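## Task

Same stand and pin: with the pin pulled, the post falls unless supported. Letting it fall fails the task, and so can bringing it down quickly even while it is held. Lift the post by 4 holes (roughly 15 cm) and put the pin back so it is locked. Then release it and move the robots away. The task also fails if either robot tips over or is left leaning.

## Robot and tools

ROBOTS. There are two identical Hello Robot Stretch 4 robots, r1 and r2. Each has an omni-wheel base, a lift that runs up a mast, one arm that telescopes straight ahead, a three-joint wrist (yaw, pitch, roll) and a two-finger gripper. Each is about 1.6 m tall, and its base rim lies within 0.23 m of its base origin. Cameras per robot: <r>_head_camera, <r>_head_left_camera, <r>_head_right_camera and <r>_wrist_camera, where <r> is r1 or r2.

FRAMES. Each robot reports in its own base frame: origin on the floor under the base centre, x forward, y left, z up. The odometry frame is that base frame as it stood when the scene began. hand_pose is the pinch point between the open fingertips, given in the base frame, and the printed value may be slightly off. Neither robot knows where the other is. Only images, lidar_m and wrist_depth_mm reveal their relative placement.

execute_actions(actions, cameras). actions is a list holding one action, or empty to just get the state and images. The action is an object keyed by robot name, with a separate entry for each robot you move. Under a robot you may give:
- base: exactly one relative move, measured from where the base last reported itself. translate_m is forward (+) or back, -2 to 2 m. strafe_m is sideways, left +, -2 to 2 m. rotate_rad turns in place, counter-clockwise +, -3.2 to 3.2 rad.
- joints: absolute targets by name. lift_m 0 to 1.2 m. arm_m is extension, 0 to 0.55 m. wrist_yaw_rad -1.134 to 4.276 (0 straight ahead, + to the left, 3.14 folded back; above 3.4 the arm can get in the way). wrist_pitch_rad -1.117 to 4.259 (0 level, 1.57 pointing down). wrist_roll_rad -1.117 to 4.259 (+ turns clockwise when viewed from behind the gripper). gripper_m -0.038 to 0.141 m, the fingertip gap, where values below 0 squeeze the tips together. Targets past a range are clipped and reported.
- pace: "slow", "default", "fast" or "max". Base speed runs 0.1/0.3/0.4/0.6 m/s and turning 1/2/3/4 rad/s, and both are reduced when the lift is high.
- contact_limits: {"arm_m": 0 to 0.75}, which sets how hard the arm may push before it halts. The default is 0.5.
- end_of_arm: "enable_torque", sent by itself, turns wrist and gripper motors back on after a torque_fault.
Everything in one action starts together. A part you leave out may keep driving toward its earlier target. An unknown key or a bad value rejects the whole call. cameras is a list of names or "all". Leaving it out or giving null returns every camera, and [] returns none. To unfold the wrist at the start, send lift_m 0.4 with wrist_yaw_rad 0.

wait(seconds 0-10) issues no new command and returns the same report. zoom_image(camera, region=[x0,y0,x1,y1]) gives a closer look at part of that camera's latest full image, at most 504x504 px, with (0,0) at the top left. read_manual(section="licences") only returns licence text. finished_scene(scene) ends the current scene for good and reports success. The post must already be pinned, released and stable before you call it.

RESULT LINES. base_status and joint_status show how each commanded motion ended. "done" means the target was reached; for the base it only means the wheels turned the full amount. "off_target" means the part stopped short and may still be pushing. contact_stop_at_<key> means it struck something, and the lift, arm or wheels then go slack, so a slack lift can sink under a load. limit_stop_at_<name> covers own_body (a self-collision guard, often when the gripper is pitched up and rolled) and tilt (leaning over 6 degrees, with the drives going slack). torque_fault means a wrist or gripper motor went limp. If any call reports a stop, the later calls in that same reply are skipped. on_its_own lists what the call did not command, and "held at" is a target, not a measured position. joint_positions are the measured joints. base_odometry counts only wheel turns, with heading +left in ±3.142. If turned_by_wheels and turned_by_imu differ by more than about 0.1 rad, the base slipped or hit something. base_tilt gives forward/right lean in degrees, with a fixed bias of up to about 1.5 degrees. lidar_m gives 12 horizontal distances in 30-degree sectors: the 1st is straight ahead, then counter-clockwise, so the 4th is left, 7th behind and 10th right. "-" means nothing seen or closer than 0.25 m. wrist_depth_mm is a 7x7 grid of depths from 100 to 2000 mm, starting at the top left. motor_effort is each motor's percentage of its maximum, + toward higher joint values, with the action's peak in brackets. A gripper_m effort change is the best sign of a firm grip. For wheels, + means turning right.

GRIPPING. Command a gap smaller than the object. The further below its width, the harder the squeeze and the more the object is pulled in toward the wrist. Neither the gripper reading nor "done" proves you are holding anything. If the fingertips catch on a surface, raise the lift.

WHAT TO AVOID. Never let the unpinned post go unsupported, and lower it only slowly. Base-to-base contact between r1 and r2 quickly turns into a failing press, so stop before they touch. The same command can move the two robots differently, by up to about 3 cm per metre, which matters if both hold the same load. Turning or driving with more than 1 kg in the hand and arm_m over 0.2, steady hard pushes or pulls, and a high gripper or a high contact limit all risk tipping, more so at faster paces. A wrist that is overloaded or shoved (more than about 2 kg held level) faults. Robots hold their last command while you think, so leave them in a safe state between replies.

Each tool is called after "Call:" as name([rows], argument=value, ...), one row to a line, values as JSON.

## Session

Call:
execute_actions(actions=[], cameras=["r1_head_left_camera","r2_head_left_camera","r1_wrist_camera","r2_wrist_camera"])

Scene clock: 0.00 s.
r1.base_odometry: x=+0.000 y=+0.000 heading=+0.000 (m, m, rad; r1's odometry frame)
r1.turned_by_wheels: +0.000 (rad since the last result)
r1.turned_by_imu: +0.000 (rad since the last result)
r1.base_tilt: forward=-0.2 right=+0.3 (deg)
r1.lidar_m: 1.05 1.19 1.17 1.38 2.40 7.21 4.10 3.56 1.77 1.03 0.89 0.87
r1.base_status: not commanded
r1.joint_positions: lift_m=+0.155 arm_m=+0.002 wrist_yaw_rad=+3.223 wrist_pitch_rad=+0.012 wrist_roll_rad=-0.018 gripper_m=+0.057
r1.joint_status: not commanded
r1.motor_effort: lift_m=+20 arm_m=+0 wrist_yaw_rad=+2 wrist_pitch_rad=-7 wrist_roll_rad=-1 gripper_m=-4 wheel_0=+0 wheel_1=+0 wheel_2=+0 (%)
r1.hand_pose: x=-0.1221 y=+0.0638 z=+0.3296 quat_wxyz=(-0.041, -0.006, -0.009, +0.999) (m; r1's base frame)
r1.wrist_depth_mm: - - 132 - - - - / - - 129 - - - - / - - 133 239 - - - / 145 138 139 - - - - / 192 1708 - - 1983 1921 1863 / 190 1025 946 1098 198 1060 1042 / 193 707 778 - 809 732 759
r2.base_odometry: x=+0.000 y=+0.000 heading=+0.000 (m, m, rad; r2's odometry frame)
r2.turned_by_wheels: +0.000 (rad since the last result)
r2.turned_by_imu: +0.000 (rad since the last result)
r2.base_tilt: forward=+0.4 right=-1.3 (deg)
r2.lidar_m: 1.18 0.82 0.77 0.80 1.11 1.33 1.40 1.82 4.54 4.48 3.56 3.38
r2.base_status: not commanded
r2.joint_positions: lift_m=+0.297 arm_m=+0.001 wrist_yaw_rad=+3.218 wrist_pitch_rad=-0.008 wrist_roll_rad=+0.009 gripper_m=+0.057
r2.joint_status: not commanded
r2.motor_effort: lift_m=+18 arm_m=-1 wrist_yaw_rad=-1 wrist_pitch_rad=-7 wrist_roll_rad=+0 gripper_m=-3 wheel_0=+0 wheel_1=+0 wheel_2=+0 (%)
r2.hand_pose: x=-0.1223 y=+0.0652 z=+0.4776 quat_wxyz=(-0.038, +0.004, +0.005, +0.999) (m; r2's base frame)
r2.wrist_depth_mm: - - 138 1756 1537 1366 1205 / - - 136 1756 1537 1308 1205 / - - 132 242 1537 1308 1205 / - 116 138 1661 1499 1308 1182 / 186 - - 1708 1499 1336 1160 / 200 1921 216 1661 213 1281 1160 / 198 1229 1229 153 1255 1205 1138
pictures: r1_head_left_camera, r1_wrist_camera, r2_head_left_camera, r2_wrist_camera
Images, in order (width x height): r1_head_left_camera 420x672, r1_wrist_camera 616x392, r2_head_left_camera 420x672, r2_wrist_camera 616x392.

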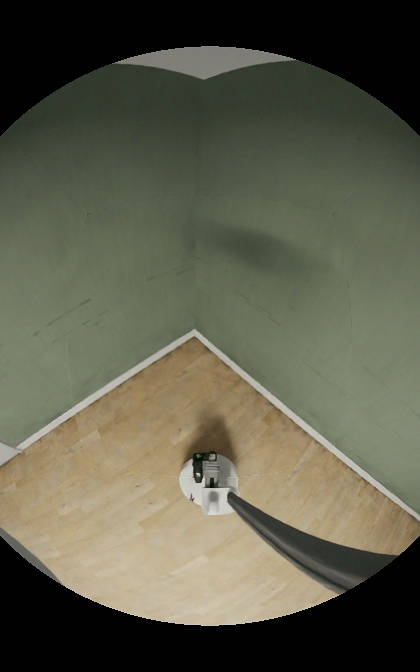

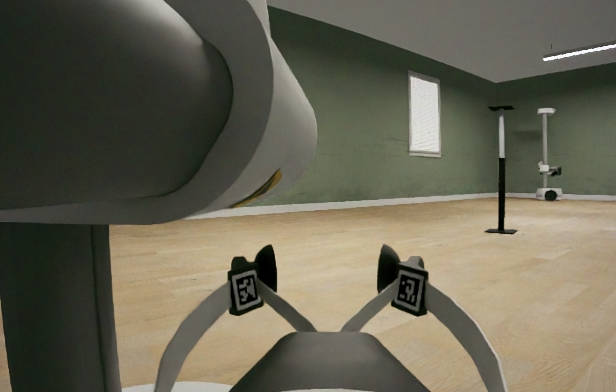

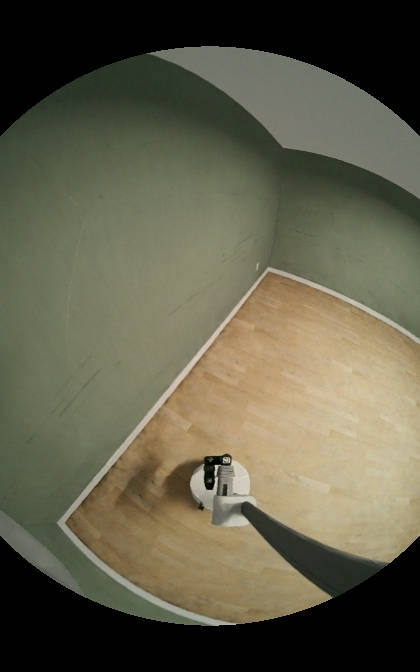

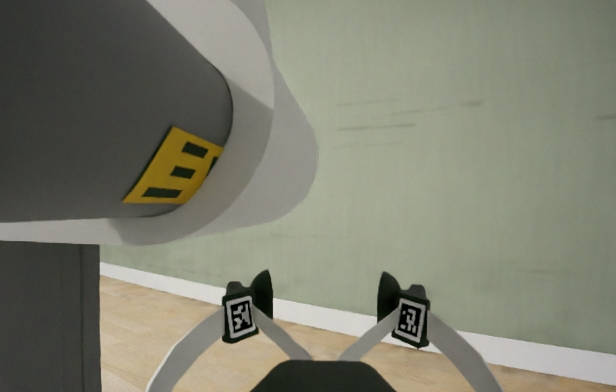

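Call:
execute_actions([
  {"r1":{"base":{"rotate_rad":2.7},"pace":"fast"},"r2":{"base":{"rotate_rad":-1.85},"joints":{"lift_m":0.2},"pace":"fast"}},
], cameras=[])

Call:
execute_actions([
  {"r1":{"base":{"translate_m":1.5},"joints":{"lift_m":0.4,"wrist_yaw_rad":0,"wrist_pitch_rad":0,"wrist_roll_rad":0,"gripper_m":0.12},"pace":"max"},"r2":{"base":{"translate_m":2},"joints":{"lift_m":0.4,"wrist_yaw_rad":0,"gripper_m":0.12},"pace":"max"}},
], cameras=["r1_head_camera","r1_wrist_camera","r2_wrist_camera"])

Call:
zoom_image(camera="r1_head_camera", region=[130,200,310,400])

Scene clock: 9.57 s.
r1.base_odometry: x=+0.000 y=+0.000 heading=+2.700 (m, m, rad; r1's odometry frame)
r1.turned_by_wheels: +2.700 (rad since the last result)
r1.turned_by_imu: +2.761 (rad since the last result)
r1.base_tilt: forward=-0.2 right=+0.2 (deg)
r1.lidar_m: 2.84 3.91 3.56 1.52 0.98 0.88 0.89 1.10 1.17 1.18 1.46 2.93
r1.base_status: done
r1.joint_positions: lift_m=+0.155 arm_m=+0.002 wrist_yaw_rad=+3.222 wrist_pitch_rad=+0.012 wrist_roll_rad=-0.018 gripper_m=+0.057
r1.joint_status: not commanded
r1.motor_effort: lift_m=+20(20) arm_m=+0(0) wrist_yaw_rad=+2(2) wrist_pitch_rad=-7(7) wrist_roll_rad=-1(1) gripper_m=+0(4) wheel_0=+0(7) wheel_1=+0(7) wheel_2=+1(8) (%)
r1.hand_pose: x=-0.1221 y=+0.0638 z=+0.3296 quat_wxyz=(-0.040, -0.006, -0.009, +0.999) (m; r1's base frame)
r1.wrist_depth_mm: - - 132 1060 946 854 778 / - - 129 1025 976 854 788 / - - 133 239 976 866 798 / 145 139 139 1078 976 878 788 / 192 1397 1255 1078 960 866 809 / 191 1025 960 1060 199 866 798 / 193 707 768 - 809 732 759
r2.base_odometry: x=+0.000 y=+0.000 heading=-1.850 (m, m, rad; r2's odometry frame)
r2.turned_by_wheels: -1.850 (rad since the last result)
r2.turned_by_imu: -1.821 (rad since the last result)
r2.base_tilt: forward=+0.6 right=-1.2 (deg)
r2.lidar_m: 7.17 4.08 3.41 1.81 0.97 0.79 0.80 0.90 1.34 1.31 1.49 2.43
r2.base_status: done
r2.joint_positions: lift_m=+0.200 arm_m=+0.001 wrist_yaw_rad=+3.218 wrist_pitch_rad=-0.008 wrist_roll_rad=+0.009 gripper_m=+0.057
r2.joint_status: all done
r2.motor_effort: lift_m=+14(17) arm_m=-1(1) wrist_yaw_rad=+1(1) wrist_pitch_rad=-8(6) wrist_roll_rad=-1(1) gripper_m=-3(5) wheel_0=+0(8) wheel_1=+0(11) wheel_2=-1(12) (%)
r2.hand_pose: x=-0.1223 y=+0.0652 z=+0.3808 quat_wxyz=(-0.038, +0.004, +0.005, +0.999) (m; r2's base frame)
r2.wrist_depth_mm: - - 138 976 904 820 778 / - - 136 946 891 831 778 / - - 132 241 891 831 778 / - 116 137 917 891 831 788 / 186 1098 1025 960 891 820 768 / 199 1118 216 931 212 820 768 / 198 1008 960 153 854 788 768
pictures: none
No camera images: the call's "cameras" was empty. Leave "cameras" out to get every camera's image.

Scene clock: 14.47 s.
r1.base_odometry: x=-1.356 y=+0.641 heading=+2.700 (m, m, rad; r1's odometry frame)
r1.turned_by_wheels: +0.000 (rad since the last result)
r1.turned_by_imu: -0.005 (rad since the last result)
r1.base_tilt: forward=-0.3 right=+0.4 (deg)
r1.lidar_m: 1.29 3.34 3.01 3.05 2.52 2.27 2.31 1.89 1.71 1.68 2.11 4.18
r1.base_status: done
r1.joint_positions: lift_m=+0.400 arm_m=+0.002 wrist_yaw_rad=+0.000 wrist_pitch_rad=+0.002 wrist_roll_rad=+0.000 gripper_m=+0.120
r1.joint_status: all done
r1.motor_effort: lift_m=+20(25) arm_m=+0(0) wrist_yaw_rad=+1(5) wrist_pitch_rad=-6(8) wrist_roll_rad=+0(0) gripper_m=+3(2) wheel_0=-1(7) wheel_1=-1(6) wheel_2=-1(17) (%)
r1.hand_pose: x=+0.4610 y=-0.0874 z=+0.5776 quat_wxyz=(+1.000, +0.000, +0.001, +0.000) (m; r1's base frame)
r1.wrist_depth_mm: - - - - - - - / - - - - - - - / - - - - - - - / - - - - - - - / - - - - - - - / 1863 1921 1576 1661 1618 1499 1661 / 1336 1255 1366 - 1308 1205 1229
r2.base_odometry: x=-0.551 y=-1.923 heading=-1.850 (m, m, rad; r2's odometry frame)
r2.turned_by_wheels: +0.000 (rad since the last result)
r2.turned_by_imu: -0.003 (rad since the last result)
r2.base_tilt: forward=+0.4 right=-1.2 (deg)
r2.lidar_m: 2.45 3.60 3.01 3.00 3.33 2.79 2.75 2.09 1.71 1.69 1.93 3.14
r2.base_status: done
r2.joint_positions: lift_m=+0.400 arm_m=+0.001 wrist_yaw_rad=+0.000 wrist_pitch_rad=-0.008 wrist_roll_rad=+0.009 gripper_m=+0.120
r2.joint_status: all done
r2.motor_effort: lift_m=+19(23) arm_m=-1(1) wrist_yaw_rad=+2(8) wrist_pitch_rad=-7(8) wrist_roll_rad=-1(0) gripper_m=-2(1) wheel_0=+0(10) wheel_1=+1(9) wheel_2=+3(16) (%)
r2.hand_pose: x=+0.4605 y=-0.0874 z=+0.5804 quat_wxyz=(+1.000, +0.004, -0.004, +0.000) (m; r2's base frame)
r2.wrist_depth_mm: - - - - - - - / - - - - - - - / - - - - - - - / - - - - - - - / - - - - - - - / - - 209 - - 217 - / 1464 1430 1499 153 1537 1499 1537
pictures: r1_head_camera, r1_wrist_camera, r2_wrist_camera
Images, in order (width x height): r1_head_camera 420x560, r1_wrist_camera 616x392, r2_wrist_camera 616x392.

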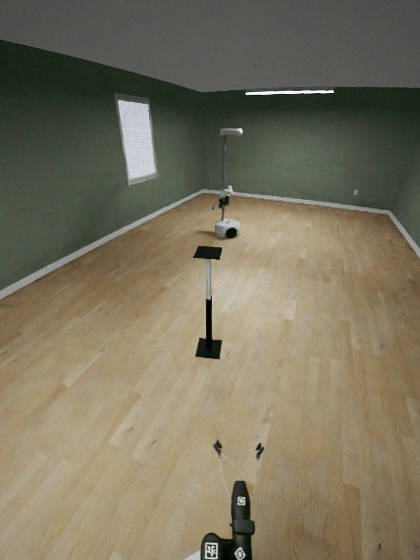

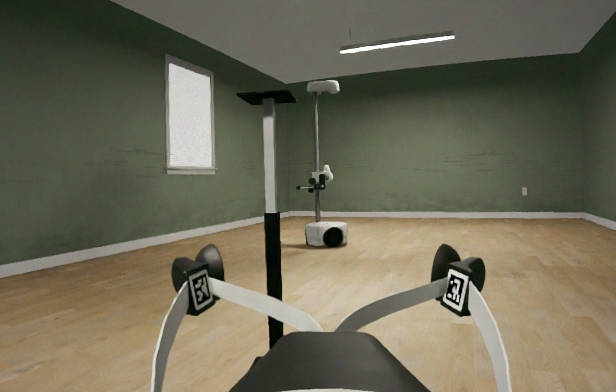

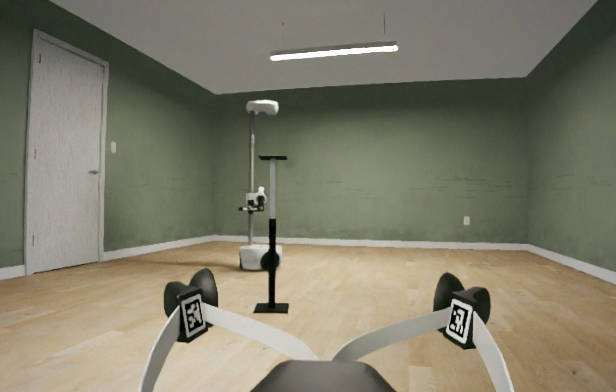

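Region (130, 200, 310, 400) of r1_head_camera's 420x560 image, scaled by 2.520, with more detail than that image has; it fills the left 454 columns of this view, and the rest is white.

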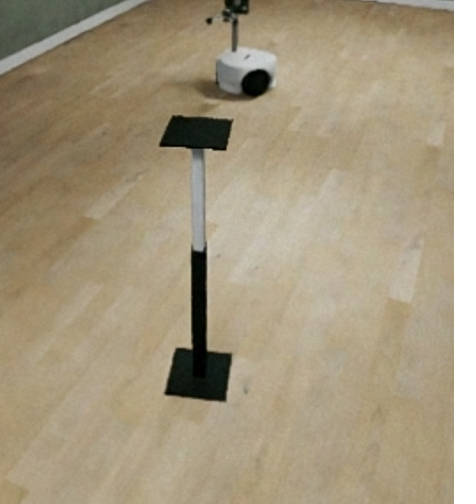

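Call:
execute_actions([
  {"r1":{"base":{"translate_m":0.65},"joints":{"lift_m":0.53},"pace":"fast"},"r2":{"base":{"translate_m":1.75},"joints":{"lift_m":0.3},"pace":"max"}},
], cameras=[])

Call:
execute_actions([
  {"r1":{"base":{"strafe_m":0.185},"pace":"fast"},"r2":{"base":{"strafe_m":0.31},"pace":"fast"}},
], cameras=["r2_head_camera","r1_wrist_camera","r2_wrist_camera"])

Call:
zoom_image(camera="r2_head_camera", region=[140,280,320,480])

Scene clock: 26.53 s.
r1.base_odometry: x=-1.944 y=+0.919 heading=+2.700 (m, m, rad; r1's odometry frame)
r1.turned_by_wheels: +0.000 (rad since the last result)
r1.turned_by_imu: -0.003 (rad since the last result)
r1.base_tilt: forward=-0.1 right=+0.2 (deg)
r1.lidar_m: 0.66 1.17 2.79 2.83 3.18 2.88 2.94 2.12 1.90 1.94 2.40 4.74
r1.base_status: done
r1.joint_positions: lift_m=+0.530 arm_m=+0.002 wrist_yaw_rad=+0.000 wrist_pitch_rad=+0.002 wrist_roll_rad=+0.000 gripper_m=+0.120
r1.joint_status: all done
r1.motor_effort: lift_m=+22(24) arm_m=+0(0) wrist_yaw_rad=+1(1) wrist_pitch_rad=-6(8) wrist_roll_rad=+0(0) gripper_m=+3(1) wheel_0=-1(6) wheel_1=+0(6) wheel_2=+0(11) (%)
r1.hand_pose: x=+0.4610 y=-0.0874 z=+0.7075 quat_wxyz=(+1.000, +0.000, +0.001, +0.000) (m; r1's base frame)
r1.wrist_depth_mm: - - - - - - - / - - 544 - - - - / - - - - - - - / - - 1499 - - - - / - - 1138 - - - - / - - 521 - 1983 1808 - / 1576 1499 1182 - 1576 1430 1499
r2.base_odometry: x=-1.032 y=-3.605 heading=-1.850 (m, m, rad; r2's odometry frame)
r2.turned_by_wheels: +0.000 (rad since the last result)
r2.turned_by_imu: -0.003 (rad since the last result)
r2.base_tilt: forward=+0.5 right=-1.3 (deg)
r2.lidar_m: 0.69 0.67 2.66 2.66 3.00 4.51 - 2.50 2.06 2.07 2.30 3.77
r2.base_status: done
r2.joint_positions: lift_m=+0.300 arm_m=+0.001 wrist_yaw_rad=+0.000 wrist_pitch_rad=-0.008 wrist_roll_rad=+0.009 gripper_m=+0.120
r2.joint_status: all done
r2.motor_effort: lift_m=+16(17) arm_m=-1(1) wrist_yaw_rad=+0(1) wrist_pitch_rad=-8(8) wrist_roll_rad=-1(0) gripper_m=-1(1) wheel_0=+1(9) wheel_1=+0(8) wheel_2=+1(17) (%)
r2.hand_pose: x=+0.4605 y=-0.0874 z=+0.4806 quat_wxyz=(+1.000, +0.004, -0.004, +0.000) (m; r2's base frame)
r2.wrist_depth_mm: - 1366 - - - - - / - 1397 - - - - - / - 1118 - - - - - / - - - - - - - / - 1308 - - - - - / 1708 564 208 1921 1983 217 1983 / 1160 535 1182 152 1281 1255 1281
pictures: none
No camera images: the call's "cameras" was empty. Leave "cameras" out to get every camera's image.

Scene clock: 28.47 s.
r1.base_odometry: x=-2.023 y=+0.751 heading=+2.700 (m, m, rad; r1's odometry frame)
r1.turned_by_wheels: +0.000 (rad since the last result)
r1.turned_by_imu: +0.000 (rad since the last result)
r1.base_tilt: forward=-0.1 right=+0.3 (deg)
r1.lidar_m: 0.66 2.88 2.63 2.62 3.14 2.83 2.85 2.35 2.06 2.11 2.60 1.35
r1.base_status: done
r1.joint_positions: lift_m=+0.530 arm_m=+0.002 wrist_yaw_rad=+0.000 wrist_pitch_rad=+0.002 wrist_roll_rad=+0.000 gripper_m=+0.120
r1.joint_status: not commanded
r1.motor_effort: lift_m=+21(22) arm_m=+0(0) wrist_yaw_rad=+2(1) wrist_pitch_rad=-6(8) wrist_roll_rad=+0(0) gripper_m=+0(6) wheel_0=+1(9) wheel_1=-2(10) wheel_2=+0(0) (%)
r1.hand_pose: x=+0.4610 y=-0.0874 z=+0.7075 quat_wxyz=(+1.000, +0.000, +0.001, +0.000) (m; r1's base frame)
r1.wrist_depth_mm: - - - - - - - / - - - 564 - - - / - - - - - - - / - - - - - - - / - - - - 1308 - - / - - 1863 517 1336 1808 - / 1618 1499 1618 - 1160 1430 1464
r2.base_odometry: x=-0.734 y=-3.690 heading=-1.849 (m, m, rad; r2's odometry frame)
r2.turned_by_wheels: +0.000 (rad since the last result)
r2.turned_by_imu: +0.000 (rad since the last result)
r2.base_tilt: forward=+0.6 right=-1.1 (deg)
r2.lidar_m: 0.65 2.82 2.37 2.35 2.65 4.28 - 2.86 2.39 2.37 2.64 4.26
r2.base_status: done
r2.joint_positions: lift_m=+0.300 arm_m=+0.001 wrist_yaw_rad=+0.000 wrist_pitch_rad=-0.008 wrist_roll_rad=+0.009 gripper_m=+0.120
r2.joint_status: not commanded
r2.motor_effort: lift_m=+16(16) arm_m=-1(1) wrist_yaw_rad=-2(1) wrist_pitch_rad=-7(7) wrist_roll_rad=-1(0) gripper_m=-1(3) wheel_0=+1(13) wheel_1=+0(13) wheel_2=+0(3) (%)
r2.hand_pose: x=+0.4605 y=-0.0874 z=+0.4806 quat_wxyz=(+1.000, +0.004, -0.004, +0.000) (m; r2's base frame)
r2.wrist_depth_mm: - - - - - - - / - - - - - - - / - - - 1060 - - - / - - - - - - - / - - - - - - - / 1863 1863 209 1138 1756 217 1921 / 1255 1229 1255 152 1281 1229 1255
pictures: r1_wrist_camera, r2_head_camera, r2_wrist_camera
Images, in order (width x height): r1_wrist_camera 616x392, r2_head_camera 420x560, r2_wrist_camera 616x392.

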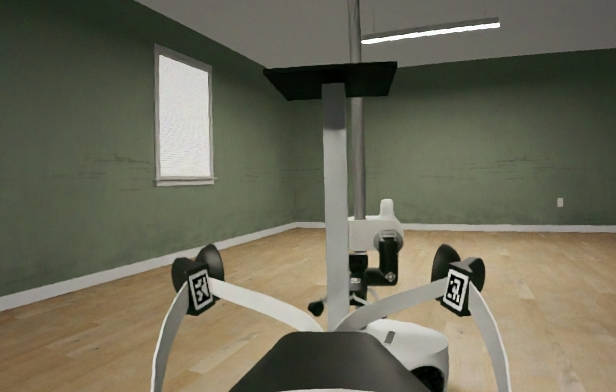

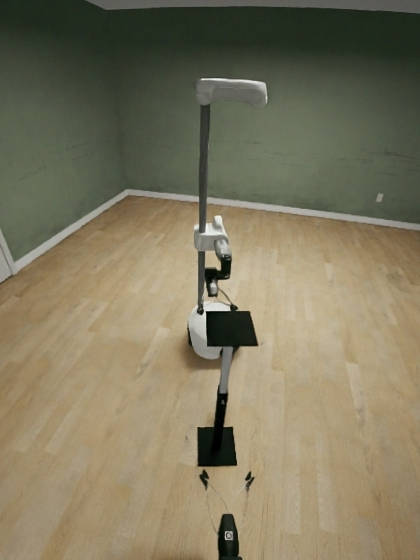

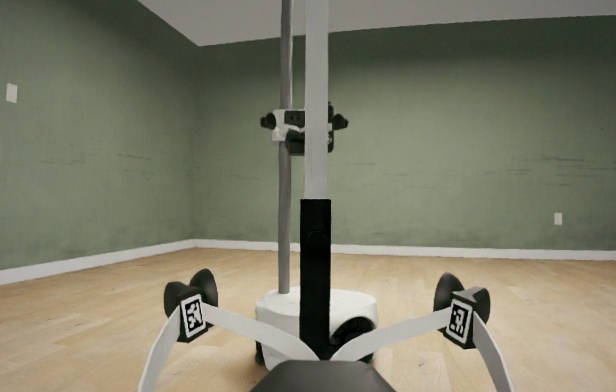

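Region (140, 280, 320, 480) of r2_head_camera's 420x560 image, scaled by 2.520, with more detail than that image has; it fills the left 454 columns of this view, and the rest is white.

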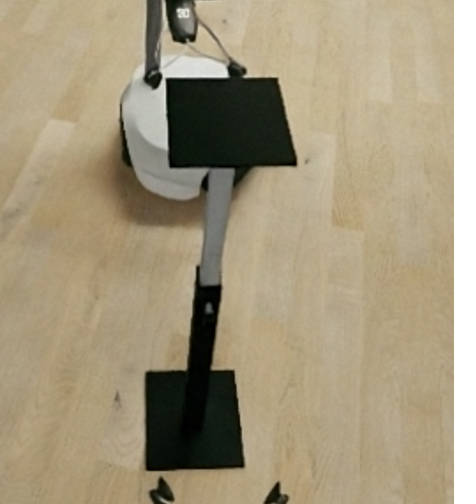

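Call:
execute_actions([
  {"r1":{"base":{"translate_m":0.2},"joints":{"arm_m":0.11,"wrist_yaw_rad":-0.1}},"r2":{"base":{"strafe_m":0.012},"joints":{"arm_m":0.21,"lift_m":0.315,"gripper_m":0.07}}},
], cameras=["r1_wrist_camera","r2_wrist_camera"])

Call:
zoom_image(camera="r2_wrist_camera", region=[220,170,440,350])

Scene clock: 37.53 s.
r1.base_odometry: x=-2.204 y=+0.837 heading=+2.700 (m, m, rad; r1's odometry frame)
r1.turned_by_wheels: +0.000 (rad since the last result)
r1.turned_by_imu: -0.001 (rad since the last result)
r1.base_tilt: forward=-0.3 right=+0.4 (deg)
r1.lidar_m: 0.45 2.82 2.55 2.58 3.16 3.02 3.05 2.39 2.16 2.17 2.71 0.48
r1.base_status: done
r1.joint_positions: lift_m=+0.530 arm_m=+0.109 wrist_yaw_rad=-0.100 wrist_pitch_rad=+0.002 wrist_roll_rad=+0.000 gripper_m=+0.120
r1.joint_status: all done
r1.motor_effort: lift_m=+21(21) arm_m=+8(9) wrist_yaw_rad=+1(1) wrist_pitch_rad=-7(5) wrist_roll_rad=+0(0) gripper_m=+1(3) wheel_0=-1(5) wheel_1=+1(7) wheel_2=+0(10) (%)
r1.hand_pose: x=+0.5578 y=-0.1158 z=+0.7075 quat_wxyz=(+0.999, +0.000, +0.001, -0.050) (m; r1's base frame)
r1.wrist_depth_mm: - - - 205 - - - / - - - 206 - - - / - - - 208 - - - / - - - 209 - - - / - - - 211 1078 - - / - - 1863 211 585 1756 - / 1576 1537 1618 - 1060 1430 1464
r2.base_odometry: x=-0.723 y=-3.694 heading=-1.849 (m, m, rad; r2's odometry frame)
r2.turned_by_wheels: +0.000 (rad since the last result)
r2.turned_by_imu: +0.001 (rad since the last result)
r2.base_tilt: forward=+0.6 right=-1.3 (deg)
r2.lidar_m: 0.65 2.80 2.35 2.34 2.62 4.25 - 2.89 2.40 2.37 2.68 4.30
r2.base_status: done
r2.joint_positions: lift_m=+0.315 arm_m=+0.209 wrist_yaw_rad=+0.000 wrist_pitch_rad=-0.008 wrist_roll_rad=+0.009 gripper_m=+0.070
r2.joint_status: all done
r2.motor_effort: lift_m=+22(22) arm_m=+6(6) wrist_yaw_rad=-1(2) wrist_pitch_rad=-6(7) wrist_roll_rad=-1(1) gripper_m=-3(3) wheel_0=+0(8) wheel_1=+3(9) wheel_2=+0(2) (%)
r2.hand_pose: x=+0.6684 y=-0.0874 z=+0.4952 quat_wxyz=(+1.000, +0.004, -0.004, +0.000) (m; r2's base frame)
r2.wrist_depth_mm: - - - 366 - - - / - - - 459 - - - / - - - 904 - - - / - - - 917 - - - / - - - 293 - - - / 1983 1983 214 291 215 1983 1983 / 1308 1229 1229 150 798 1205 1308
pictures: r1_wrist_camera, r2_wrist_camera
Images, in order (width x height): r1_wrist_camera 616x392, r2_wrist_camera 616x392.

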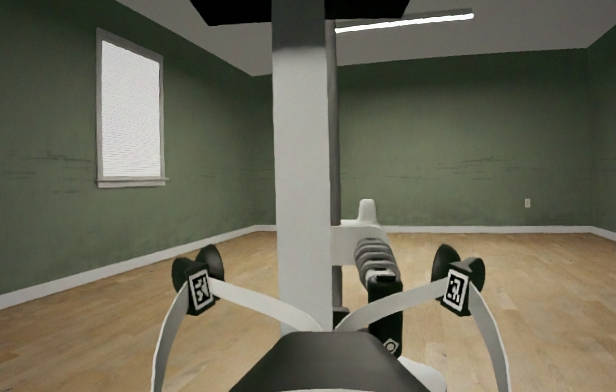

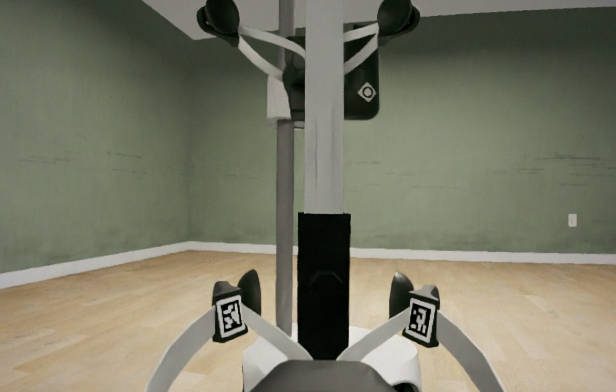

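Region (220, 170, 440, 350) of r2_wrist_camera's 616x392 image, scaled by 2.291; it fills the top 412 rows of this view, and the rest is white.

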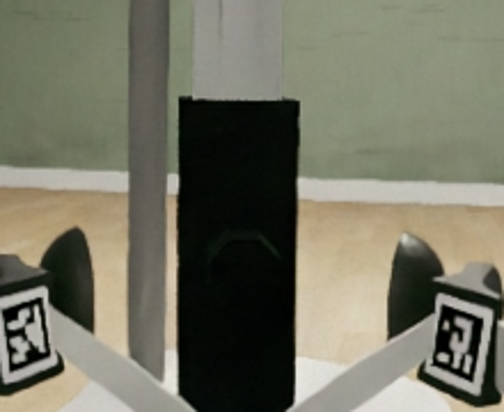

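Call:
execute_actions([
  {"r1":{"base":{"strafe_m":0.014},"joints":{"gripper_m":0.03}},"r2":{"joints":{"arm_m":0.245,"lift_m":0.312,"gripper_m":0.035}}},
], cameras=["r1_wrist_camera","r2_wrist_camera"])

Call:
execute_actions([
  {"r1":{"joints":{"gripper_m":-0.03,"arm_m":0.12},"pace":"slow"}},
], cameras=[])

Call:
execute_actions([
  {"r1":{"joints":{"lift_m":0.537},"pace":"slow"},"r2":{"joints":{"arm_m":0.25,"gripper_m":-0.02}}},
], cameras=["r1_wrist_camera","r2_wrist_camera"])

Scene clock: 48.63 s.
r1.base_odometry: x=-2.210 y=+0.824 heading=+2.700 (m, m, rad; r1's odometry frame)
r1.turned_by_wheels: +0.000 (rad since the last result)
r1.turned_by_imu: +0.000 (rad since the last result)
r1.base_tilt: forward=-0.2 right=+0.1 (deg)
r1.lidar_m: 0.47 2.81 2.54 2.54 3.15 3.01 3.04 2.43 2.17 2.18 2.71 0.48
r1.base_status: done
r1.joint_positions: lift_m=+0.530 arm_m=+0.109 wrist_yaw_rad=-0.100 wrist_pitch_rad=+0.002 wrist_roll_rad=+0.000 gripper_m=+0.030
r1.joint_status: all done
r1.motor_effort: lift_m=+21(21) arm_m=+8(8) wrist_yaw_rad=+2(3) wrist_pitch_rad=-7(6) wrist_roll_rad=+0(0) gripper_m=-5(5) wheel_0=-1(6) wheel_1=+1(8) wheel_2=+0(0) (%)
r1.hand_pose: x=+0.5577 y=-0.1158 z=+0.7075 quat_wxyz=(+0.999, +0.000, +0.001, -0.050) (m; r1's base frame)
r1.wrist_depth_mm: - - - 206 - - - / - - - 208 - - - / - - - 208 - - - / - - - 210 - - - / - - - 212 991 - - / - - 1863 212 208 - - / 1576 1499 1537 - 768 1397 1464
r2.base_odometry: x=-0.723 y=-3.694 heading=-1.849 (m, m, rad; r2's odometry frame)
r2.turned_by_wheels: +0.000 (rad since the last result)
r2.turned_by_imu: +0.001 (rad since the last result)
r2.base_tilt: forward=+0.5 right=-1.2 (deg)
r2.lidar_m: 0.66 2.80 2.34 2.32 2.60 4.26 - 2.86 2.40 2.37 2.66 4.33
r2.base_status: not commanded
r2.joint_positions: lift_m=+0.312 arm_m=+0.244 wrist_yaw_rad=+0.000 wrist_pitch_rad=-0.008 wrist_roll_rad=+0.009 gripper_m=+0.035
r2.joint_status: all done
r2.motor_effort: lift_m=+14(20) arm_m=+6(8) wrist_yaw_rad=+0(0) wrist_pitch_rad=-6(7) wrist_roll_rad=-1(1) gripper_m=-5(7) wheel_0=-1(0) wheel_1=+3(3) wheel_2=+0(0) (%)
r2.hand_pose: x=+0.7034 y=-0.0874 z=+0.4928 quat_wxyz=(+1.000, +0.004, -0.004, +0.000) (m; r2's base frame)
r2.wrist_depth_mm: - - - 297 - - - / - - - 442 - - - / - - - 904 - - - / - - - 917 - - - / - - - 257 - - - / 1921 1983 1808 256 208 1983 1983 / 1281 1308 831 161 768 1205 1281
pictures: r1_wrist_camera, r2_wrist_camera
Images, in order (width x height): r1_wrist_camera 616x392, r2_wrist_camera 616x392.

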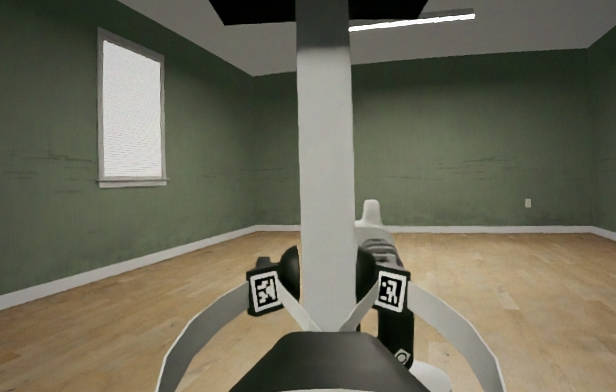

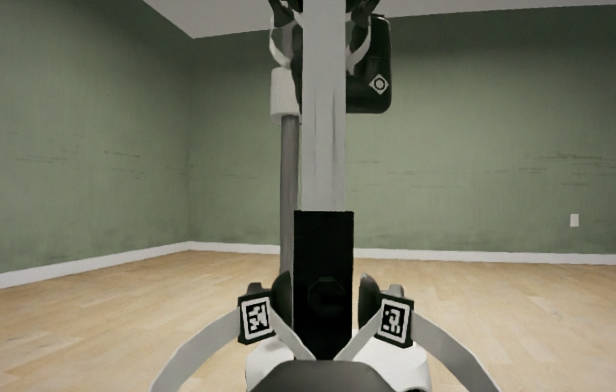

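Scene clock: 50.80 s.
r1.base_odometry: x=-2.210 y=+0.825 heading=+2.700 (m, m, rad; r1's odometry frame)
r1.turned_by_wheels: +0.000 (rad since the last result)
r1.turned_by_imu: +0.000 (rad since the last result)
r1.base_tilt: forward=-0.1 right=+0.3 (deg)
r1.lidar_m: 0.46 2.81 2.53 2.56 3.16 3.01 3.03 2.44 2.17 2.18 2.71 0.46
r1.base_status: not commanded
r1.joint_positions: lift_m=+0.530 arm_m=+0.120 wrist_yaw_rad=-0.092 wrist_pitch_rad=+0.004 wrist_roll_rad=+0.000 gripper_m=-0.029
r1.joint_status: all done
r1.on_its_own: wrist_yaw_rad is at rest, and its effort (-22) is outside its rest range (-13 to +13)
r1.motor_effort: lift_m=+21(21) arm_m=-3(10) wrist_yaw_rad=-22(23) wrist_pitch_rad=-12(11) wrist_roll_rad=+0(0) gripper_m=-35(35) wheel_0=-9(9) wheel_1=-2(2) wheel_2=+9(9) (%)
r1.hand_pose: x=+0.5707 y=-0.1134 z=+0.7070 quat_wxyz=(+0.999, +0.000, +0.002, -0.046) (m; r1's base frame)
r1.wrist_depth_mm: - - - 191 - - - / - - - 192 - - - / - - - 193 - - - / - - - 195 - - - / - - - 196 976 - - / - - 181 198 196 1808 - / 1576 1499 1661 - 768 1430 1464
r2.base_odometry: x=-0.723 y=-3.694 heading=-1.849 (m, m, rad; r2's odometry frame)
r2.turned_by_wheels: +0.000 (rad since the last result)
r2.turned_by_imu: +0.000 (rad since the last result)
r2.base_tilt: forward=+0.6 right=-1.2 (deg)
r2.lidar_m: 0.67 2.80 2.33 2.32 2.61 4.26 - 2.90 2.40 2.37 2.66 4.31
r2.base_status: not commanded
r2.joint_positions: lift_m=+0.312 arm_m=+0.244 wrist_yaw_rad=+0.000 wrist_pitch_rad=-0.008 wrist_roll_rad=+0.009 gripper_m=+0.035
r2.joint_status: not commanded
r2.motor_effort: lift_m=+14(14) arm_m=+6(6) wrist_yaw_rad=+0(0) wrist_pitch_rad=-7(6) wrist_roll_rad=+0(1) gripper_m=-4(4) wheel_0=-1(1) wheel_1=+3(3) wheel_2=+0(0) (%)
r2.hand_pose: x=+0.7034 y=-0.0874 z=+0.4928 quat_wxyz=(+1.000, +0.004, -0.004, +0.000) (m; r2's base frame)
r2.wrist_depth_mm: - - - 297 - - - / - - - 433 - - - / - - - 904 - - - / - - - 904 - - - / - - - 257 - - - / 1921 1921 1808 256 208 1983 1921 / 1229 1281 820 161 778 1205 1281
pictures: none
No camera images: the call's "cameras" was empty. Leave "cameras" out to get every camera's image.

Scene clock: 52.10 s.
r1.base_odometry: x=-2.210 y=+0.825 heading=+2.700 (m, m, rad; r1's odometry frame)
r1.turned_by_wheels: +0.000 (rad since the last result)
r1.turned_by_imu: -0.006 (rad since the last result)
r1.base_tilt: forward=-0.2 right=+0.3 (deg)
r1.lidar_m: 0.49 2.80 2.53 2.55 3.11 3.01 3.02 2.46 2.16 2.18 2.72 0.48
r1.base_status: not commanded
r1.joint_positions: lift_m=+0.536 arm_m=+0.120 wrist_yaw_rad=-0.091 wrist_pitch_rad=+0.011 wrist_roll_rad=+0.000 gripper_m=-0.029
r1.joint_status: all done
r1.on_its_own: wrist_yaw_rad is at rest, and its effort (-23) is outside its rest range (-13 to +13); wrist_pitch_rad is at rest, and its effort (-31) is outside its rest range (-23 to +23)
r1.motor_effort: lift_m=+26(27) arm_m=-3(2) wrist_yaw_rad=-23(23) wrist_pitch_rad=-31(34) wrist_roll_rad=+0(0) gripper_m=-35(38) wheel_0=-9(10) wheel_1=-2(2) wheel_2=+10(10) (%)
r1.hand_pose: x=+0.5707 y=-0.1134 z=+0.7116 quat_wxyz=(+0.999, +0.000, +0.005, -0.046) (m; r1's base frame)
r1.wrist_depth_mm: - - - 190 - - - / - - - 190 - - - / - - - 193 - - - / - - - 195 - - - / - - - 196 891 - - / - - 182 197 196 1708 1921 / 1537 1430 1576 - 750 1366 1397
r2.base_odometry: x=-0.723 y=-3.694 heading=-1.849 (m, m, rad; r2's odometry frame)
r2.turned_by_wheels: +0.000 (rad since the last result)
r2.turned_by_imu: +0.000 (rad since the last result)
r2.base_tilt: forward=+0.6 right=-1.3 (deg)
r2.lidar_m: 0.67 2.78 2.35 2.32 2.64 4.26 - 2.88 2.39 2.37 2.67 4.30
r2.base_status: not commanded
r2.joint_positions: lift_m=+0.312 arm_m=+0.250 wrist_yaw_rad=+0.003 wrist_pitch_rad=-0.007 wrist_roll_rad=+0.009 gripper_m=-0.019
r2.joint_status: all done
r2.motor_effort: lift_m=+14(14) arm_m=+1(5) wrist_yaw_rad=-10(9) wrist_pitch_rad=-9(9) wrist_roll_rad=-1(1) gripper_m=-32(30) wheel_0=-1(0) wheel_1=+3(3) wheel_2=+0(0) (%)
r2.hand_pose: x=+0.7094 y=-0.0866 z=+0.4926 quat_wxyz=(+1.000, +0.004, -0.004, +0.001) (m; r2's base frame)
r2.wrist_depth_mm: - - - 264 - - - / - - - 262 - - - / - - - 260 - - - / - - - 259 - - - / - - - 251 - - - / 1921 1921 1983 209 201 1983 1921 / 1255 1255 991 250 750 158 1255
pictures: r1_wrist_camera, r2_wrist_camera
Images, in order (width x height): r1_wrist_camera 616x392, r2_wrist_camera 616x392.

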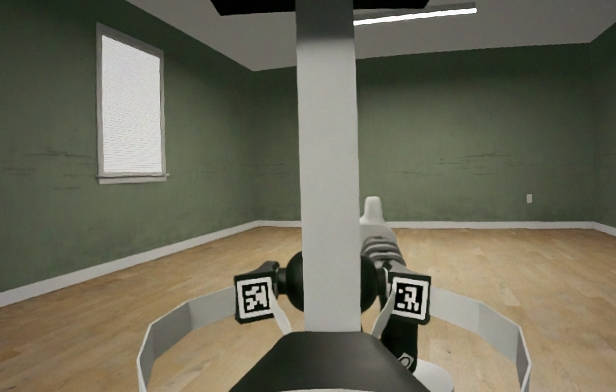

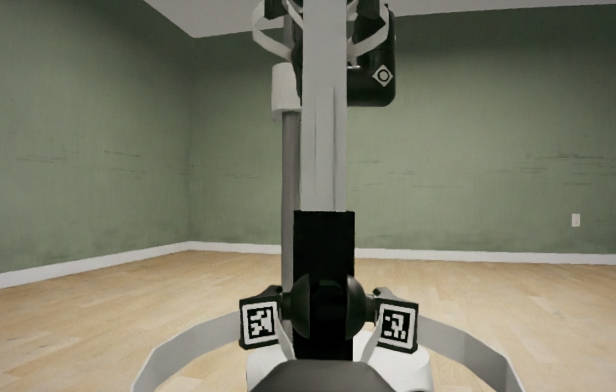

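Call:
execute_actions([
  {"r2":{"joints":{"arm_m":0.232},"pace":"slow"},"r1":{"joints":{"arm_m":0.125},"pace":"slow"}},
], cameras=[])

Call:
execute_actions([
  {"r1":{"joints":{"lift_m":0.548},"pace":"slow"}},
], cameras=["r2_wrist_camera"])

Scene clock: 58.30 s.
r1.base_odometry: x=-2.210 y=+0.824 heading=+2.699 (m, m, rad; r1's odometry frame)
r1.turned_by_wheels: +0.000 (rad since the last result)
r1.turned_by_imu: +0.000 (rad since the last result)
r1.base_tilt: forward=-0.1 right=+0.4 (deg)
r1.lidar_m: 0.48 2.82 2.54 2.55 3.10 3.01 3.05 2.42 2.17 2.19 2.69 0.48
r1.base_status: not commanded
r1.joint_positions: lift_m=+0.537 arm_m=+0.124 wrist_yaw_rad=-0.100 wrist_pitch_rad=+0.010 wrist_roll_rad=+0.000 gripper_m=-0.029
r1.joint_status: all done
r1.on_its_own: wrist_pitch_rad is at rest, and its effort (-29) is outside its rest range (-23 to +23)
r1.motor_effort: lift_m=+26(26) arm_m=+8(8) wrist_yaw_rad=+0(24) wrist_pitch_rad=-29(32) wrist_roll_rad=+0(0) gripper_m=-27(33) wheel_0=-3(9) wheel_1=-1(2) wheel_2=+2(10) (%)
r1.hand_pose: x=+0.5729 y=-0.1157 z=+0.7119 quat_wxyz=(+0.999, +0.000, +0.005, -0.050) (m; r1's base frame)
r1.wrist_depth_mm: - - - 189 - - - / - - - 191 - - - / - - - 192 - - - / - - - 194 - - - / - - - 196 991 - - / - - 182 197 196 1756 1921 / 1537 1430 1618 - 768 1366 1430
r2.base_odometry: x=-0.723 y=-3.694 heading=-1.849 (m, m, rad; r2's odometry frame)
r2.turned_by_wheels: +0.000 (rad since the last result)
r2.turned_by_imu: +0.001 (rad since the last result)
r2.base_tilt: forward=+0.5 right=-1.2 (deg)
r2.lidar_m: 0.64 2.78 2.33 2.31 2.63 4.27 - 2.88 2.40 2.39 2.69 4.30
r2.base_status: not commanded
r2.joint_positions: lift_m=+0.312 arm_m=+0.234 wrist_yaw_rad=+0.002 wrist_pitch_rad=-0.007 wrist_roll_rad=+0.009 gripper_m=-0.019
r2.joint_status: all done
r2.motor_effort: lift_m=+13(13) arm_m=-10(13) wrist_yaw_rad=-5(11) wrist_pitch_rad=-9(11) wrist_roll_rad=+0(0) gripper_m=-30(32) wheel_0=+0(0) wheel_1=+3(3) wheel_2=+0(0) (%)
r2.hand_pose: x=+0.6933 y=-0.0867 z=+0.4926 quat_wxyz=(+1.000, +0.004, -0.003, +0.001) (m; r2's base frame)
r2.wrist_depth_mm: - - - 290 - - - / - - - 439 - - - / - - - 917 - - - / - - - 931 - - - / - - - 268 - - - / 1863 1983 1983 205 205 1983 1921 / 1281 1229 1008 265 750 152 1308
pictures: none
No camera images: the call's "cameras" was empty. Leave "cameras" out to get every camera's image.

Scene clock: 59.07 s.
r1.base_odometry: x=-2.210 y=+0.824 heading=+2.699 (m, m, rad; r1's odometry frame)
r1.turned_by_wheels: +0.000 (rad since the last result)
r1.turned_by_imu: +0.000 (rad since the last result)
r1.base_tilt: forward=-0.2 right=+0.3 (deg)
r1.lidar_m: 0.46 2.80 2.51 2.56 3.11 3.00 3.02 2.42 2.18 2.17 2.69 0.49
r1.base_status: not commanded
r1.joint_positions: lift_m=+0.547 arm_m=+0.124 wrist_yaw_rad=-0.099 wrist_pitch_rad=+0.022 wrist_roll_rad=+0.000 gripper_m=-0.029
r1.joint_status: all done
r1.on_its_own: wrist_pitch_rad is at rest, and its effort (-62) is outside its rest range (-23 to +23)
r1.motor_effort: lift_m=+31(30) arm_m=+6(8) wrist_yaw_rad=-1(3) wrist_pitch_rad=-62(63) wrist_roll_rad=+0(0) gripper_m=-27(29) wheel_0=-3(3) wheel_1=-1(1) wheel_2=+2(2) (%)
r1.hand_pose: x=+0.5732 y=-0.1154 z=+0.7190 quat_wxyz=(+0.999, +0.000, +0.011, -0.049) (m; r1's base frame)
r1.wrist_depth_mm: - - - 186 - - - / - - - 189 - - - / - - - 191 - - - / - - - 193 - - - / - - - 195 991 - - / - - 181 197 196 1661 1863 / 1537 1397 1537 - 946 1366 1366
r2.base_odometry: x=-0.723 y=-3.694 heading=-1.849 (m, m, rad; r2's odometry frame)
r2.turned_by_wheels: +0.000 (rad since the last result)
r2.turned_by_imu: +0.000 (rad since the last result)
r2.base_tilt: forward=+0.6 right=-1.4 (deg)
r2.lidar_m: 0.66 2.80 2.35 2.33 2.64 4.25 - 2.88 2.37 2.38 2.67 4.31
r2.base_status: not commanded
r2.joint_positions: lift_m=+0.312 arm_m=+0.234 wrist_yaw_rad=+0.002 wrist_pitch_rad=-0.007 wrist_roll_rad=+0.009 gripper_m=-0.019
r2.joint_status: not commanded
r2.motor_effort: lift_m=+14(14) arm_m=-10(10) wrist_yaw_rad=-7(8) wrist_pitch_rad=-10(9) wrist_roll_rad=+0(1) gripper_m=-31(31) wheel_0=+0(0) wheel_1=+3(2) wheel_2=+0(0) (%)
r2.hand_pose: x=+0.6933 y=-0.0867 z=+0.4926 quat_wxyz=(+1.000, +0.004, -0.003, +0.001) (m; r2's base frame)
r2.wrist_depth_mm: - - - 291 - - - / - - - 539 - - - / - - - 904 - - - / - - - 917 - - - / - - - 267 - - - / 1921 1921 1921 206 204 1983 1983 / 1255 1255 1008 266 750 152 1308
pictures: r2_wrist_camera
Images, in order (width x height): r2_wrist_camera 616x392.

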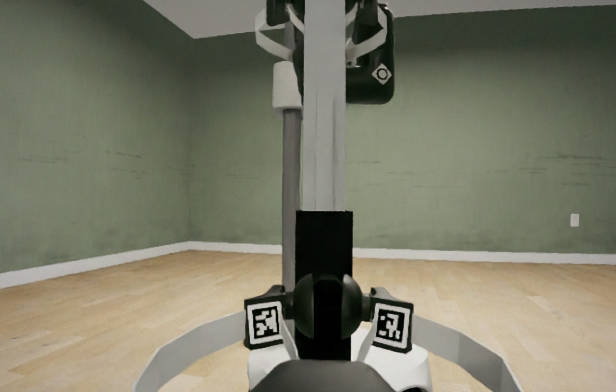

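Call:
execute_actions([
  {"r1":{"joints":{"lift_m":0.552,"gripper_m":-0.036},"pace":"slow"}},
], cameras=["r2_wrist_camera","r2_head_camera"])

Call:
zoom_image(camera="r2_head_camera", region=[190,370,260,440])

Scene clock: 68.37 s.
r1.base_odometry: x=-2.210 y=+0.825 heading=+2.699 (m, m, rad; r1's odometry frame)
r1.turned_by_wheels: +0.000 (rad since the last result)
r1.turned_by_imu: +0.000 (rad since the last result)
r1.base_tilt: forward=-0.4 right=+0.2 (deg)
r1.lidar_m: 0.46 2.83 2.53 2.57 3.12 3.03 3.04 2.44 2.16 2.18 2.71 0.46
r1.base_status: not commanded
r1.joint_positions: lift_m=+0.551 arm_m=+0.124 wrist_yaw_rad=-0.096 wrist_pitch_rad=+0.027 wrist_roll_rad=+0.000 gripper_m=-0.035
r1.joint_status: all done
r1.on_its_own: wrist_pitch_rad is at rest, and its effort (-78) is outside its rest range (-23 to +23)
r1.motor_effort: lift_m=+33(33) arm_m=+4(6) wrist_yaw_rad=-9(9) wrist_pitch_rad=-78(78) wrist_roll_rad=+0(0) gripper_m=-31(34) wheel_0=-4(4) wheel_1=-1(1) wheel_2=+2(2) (%)
r1.hand_pose: x=+0.5739 y=-0.1148 z=+0.7214 quat_wxyz=(+0.999, +0.000, +0.013, -0.048) (m; r1's base frame)
r1.wrist_depth_mm: - - - 185 - - - / - - - 187 - - - / - - - 189 - - - / - - - 192 - - - / - - - 195 960 - - / - - 181 196 195 1708 1808 / 1464 1397 1537 - 960 1308 1366
r2.base_odometry: x=-0.723 y=-3.694 heading=-1.849 (m, m, rad; r2's odometry frame)
r2.turned_by_wheels: +0.000 (rad since the last result)
r2.turned_by_imu: +0.000 (rad since the last result)
r2.base_tilt: forward=+0.5 right=-1.2 (deg)
r2.lidar_m: 0.65 2.82 2.34 2.32 2.63 4.26 - 2.88 2.40 2.38 2.67 4.33
r2.base_status: not commanded
r2.joint_positions: lift_m=+0.312 arm_m=+0.234 wrist_yaw_rad=+0.002 wrist_pitch_rad=-0.007 wrist_roll_rad=+0.009 gripper_m=-0.019
r2.joint_status: not commanded
r2.motor_effort: lift_m=+14(14) arm_m=-10(10) wrist_yaw_rad=-7(7) wrist_pitch_rad=-9(10) wrist_roll_rad=-1(1) gripper_m=-31(30) wheel_0=+0(0) wheel_1=+3(2) wheel_2=+0(0) (%)
r2.hand_pose: x=+0.6933 y=-0.0867 z=+0.4926 quat_wxyz=(+1.000, +0.004, -0.003, +0.001) (m; r2's base frame)
r2.wrist_depth_mm: - - - 293 - - - / - - - 539 - - - / - - - 917 - - - / - - - 904 - - - / - - - 267 - - - / 1921 1921 1983 205 204 - 1983 / 1308 1229 1042 266 741 153 1308
pictures: r2_head_camera, r2_wrist_camera
Images, in order (width x height): r2_head_camera 420x560, r2_wrist_camera 616x392.

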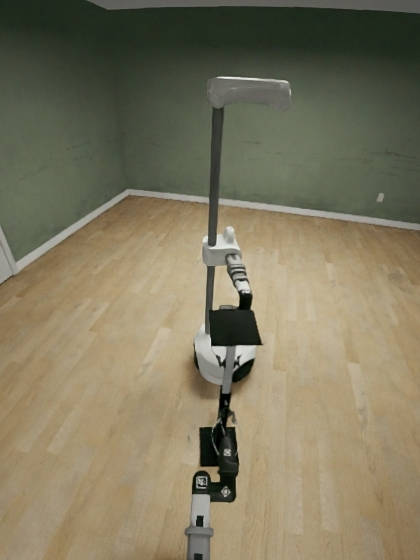

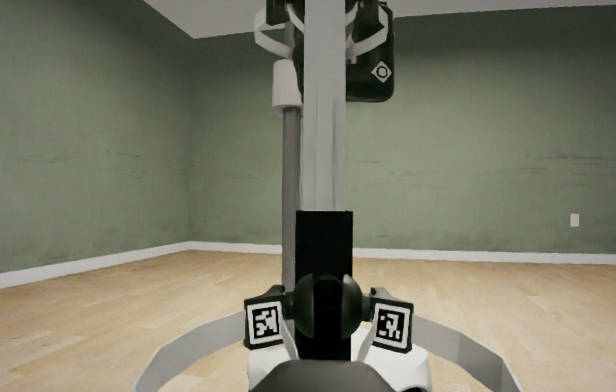

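Region (190, 370, 260, 440) of r2_head_camera's 420x560 image, scaled by 7.200, with more detail than that image has.

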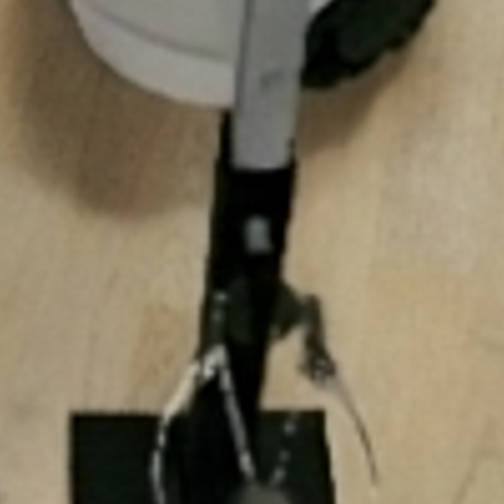

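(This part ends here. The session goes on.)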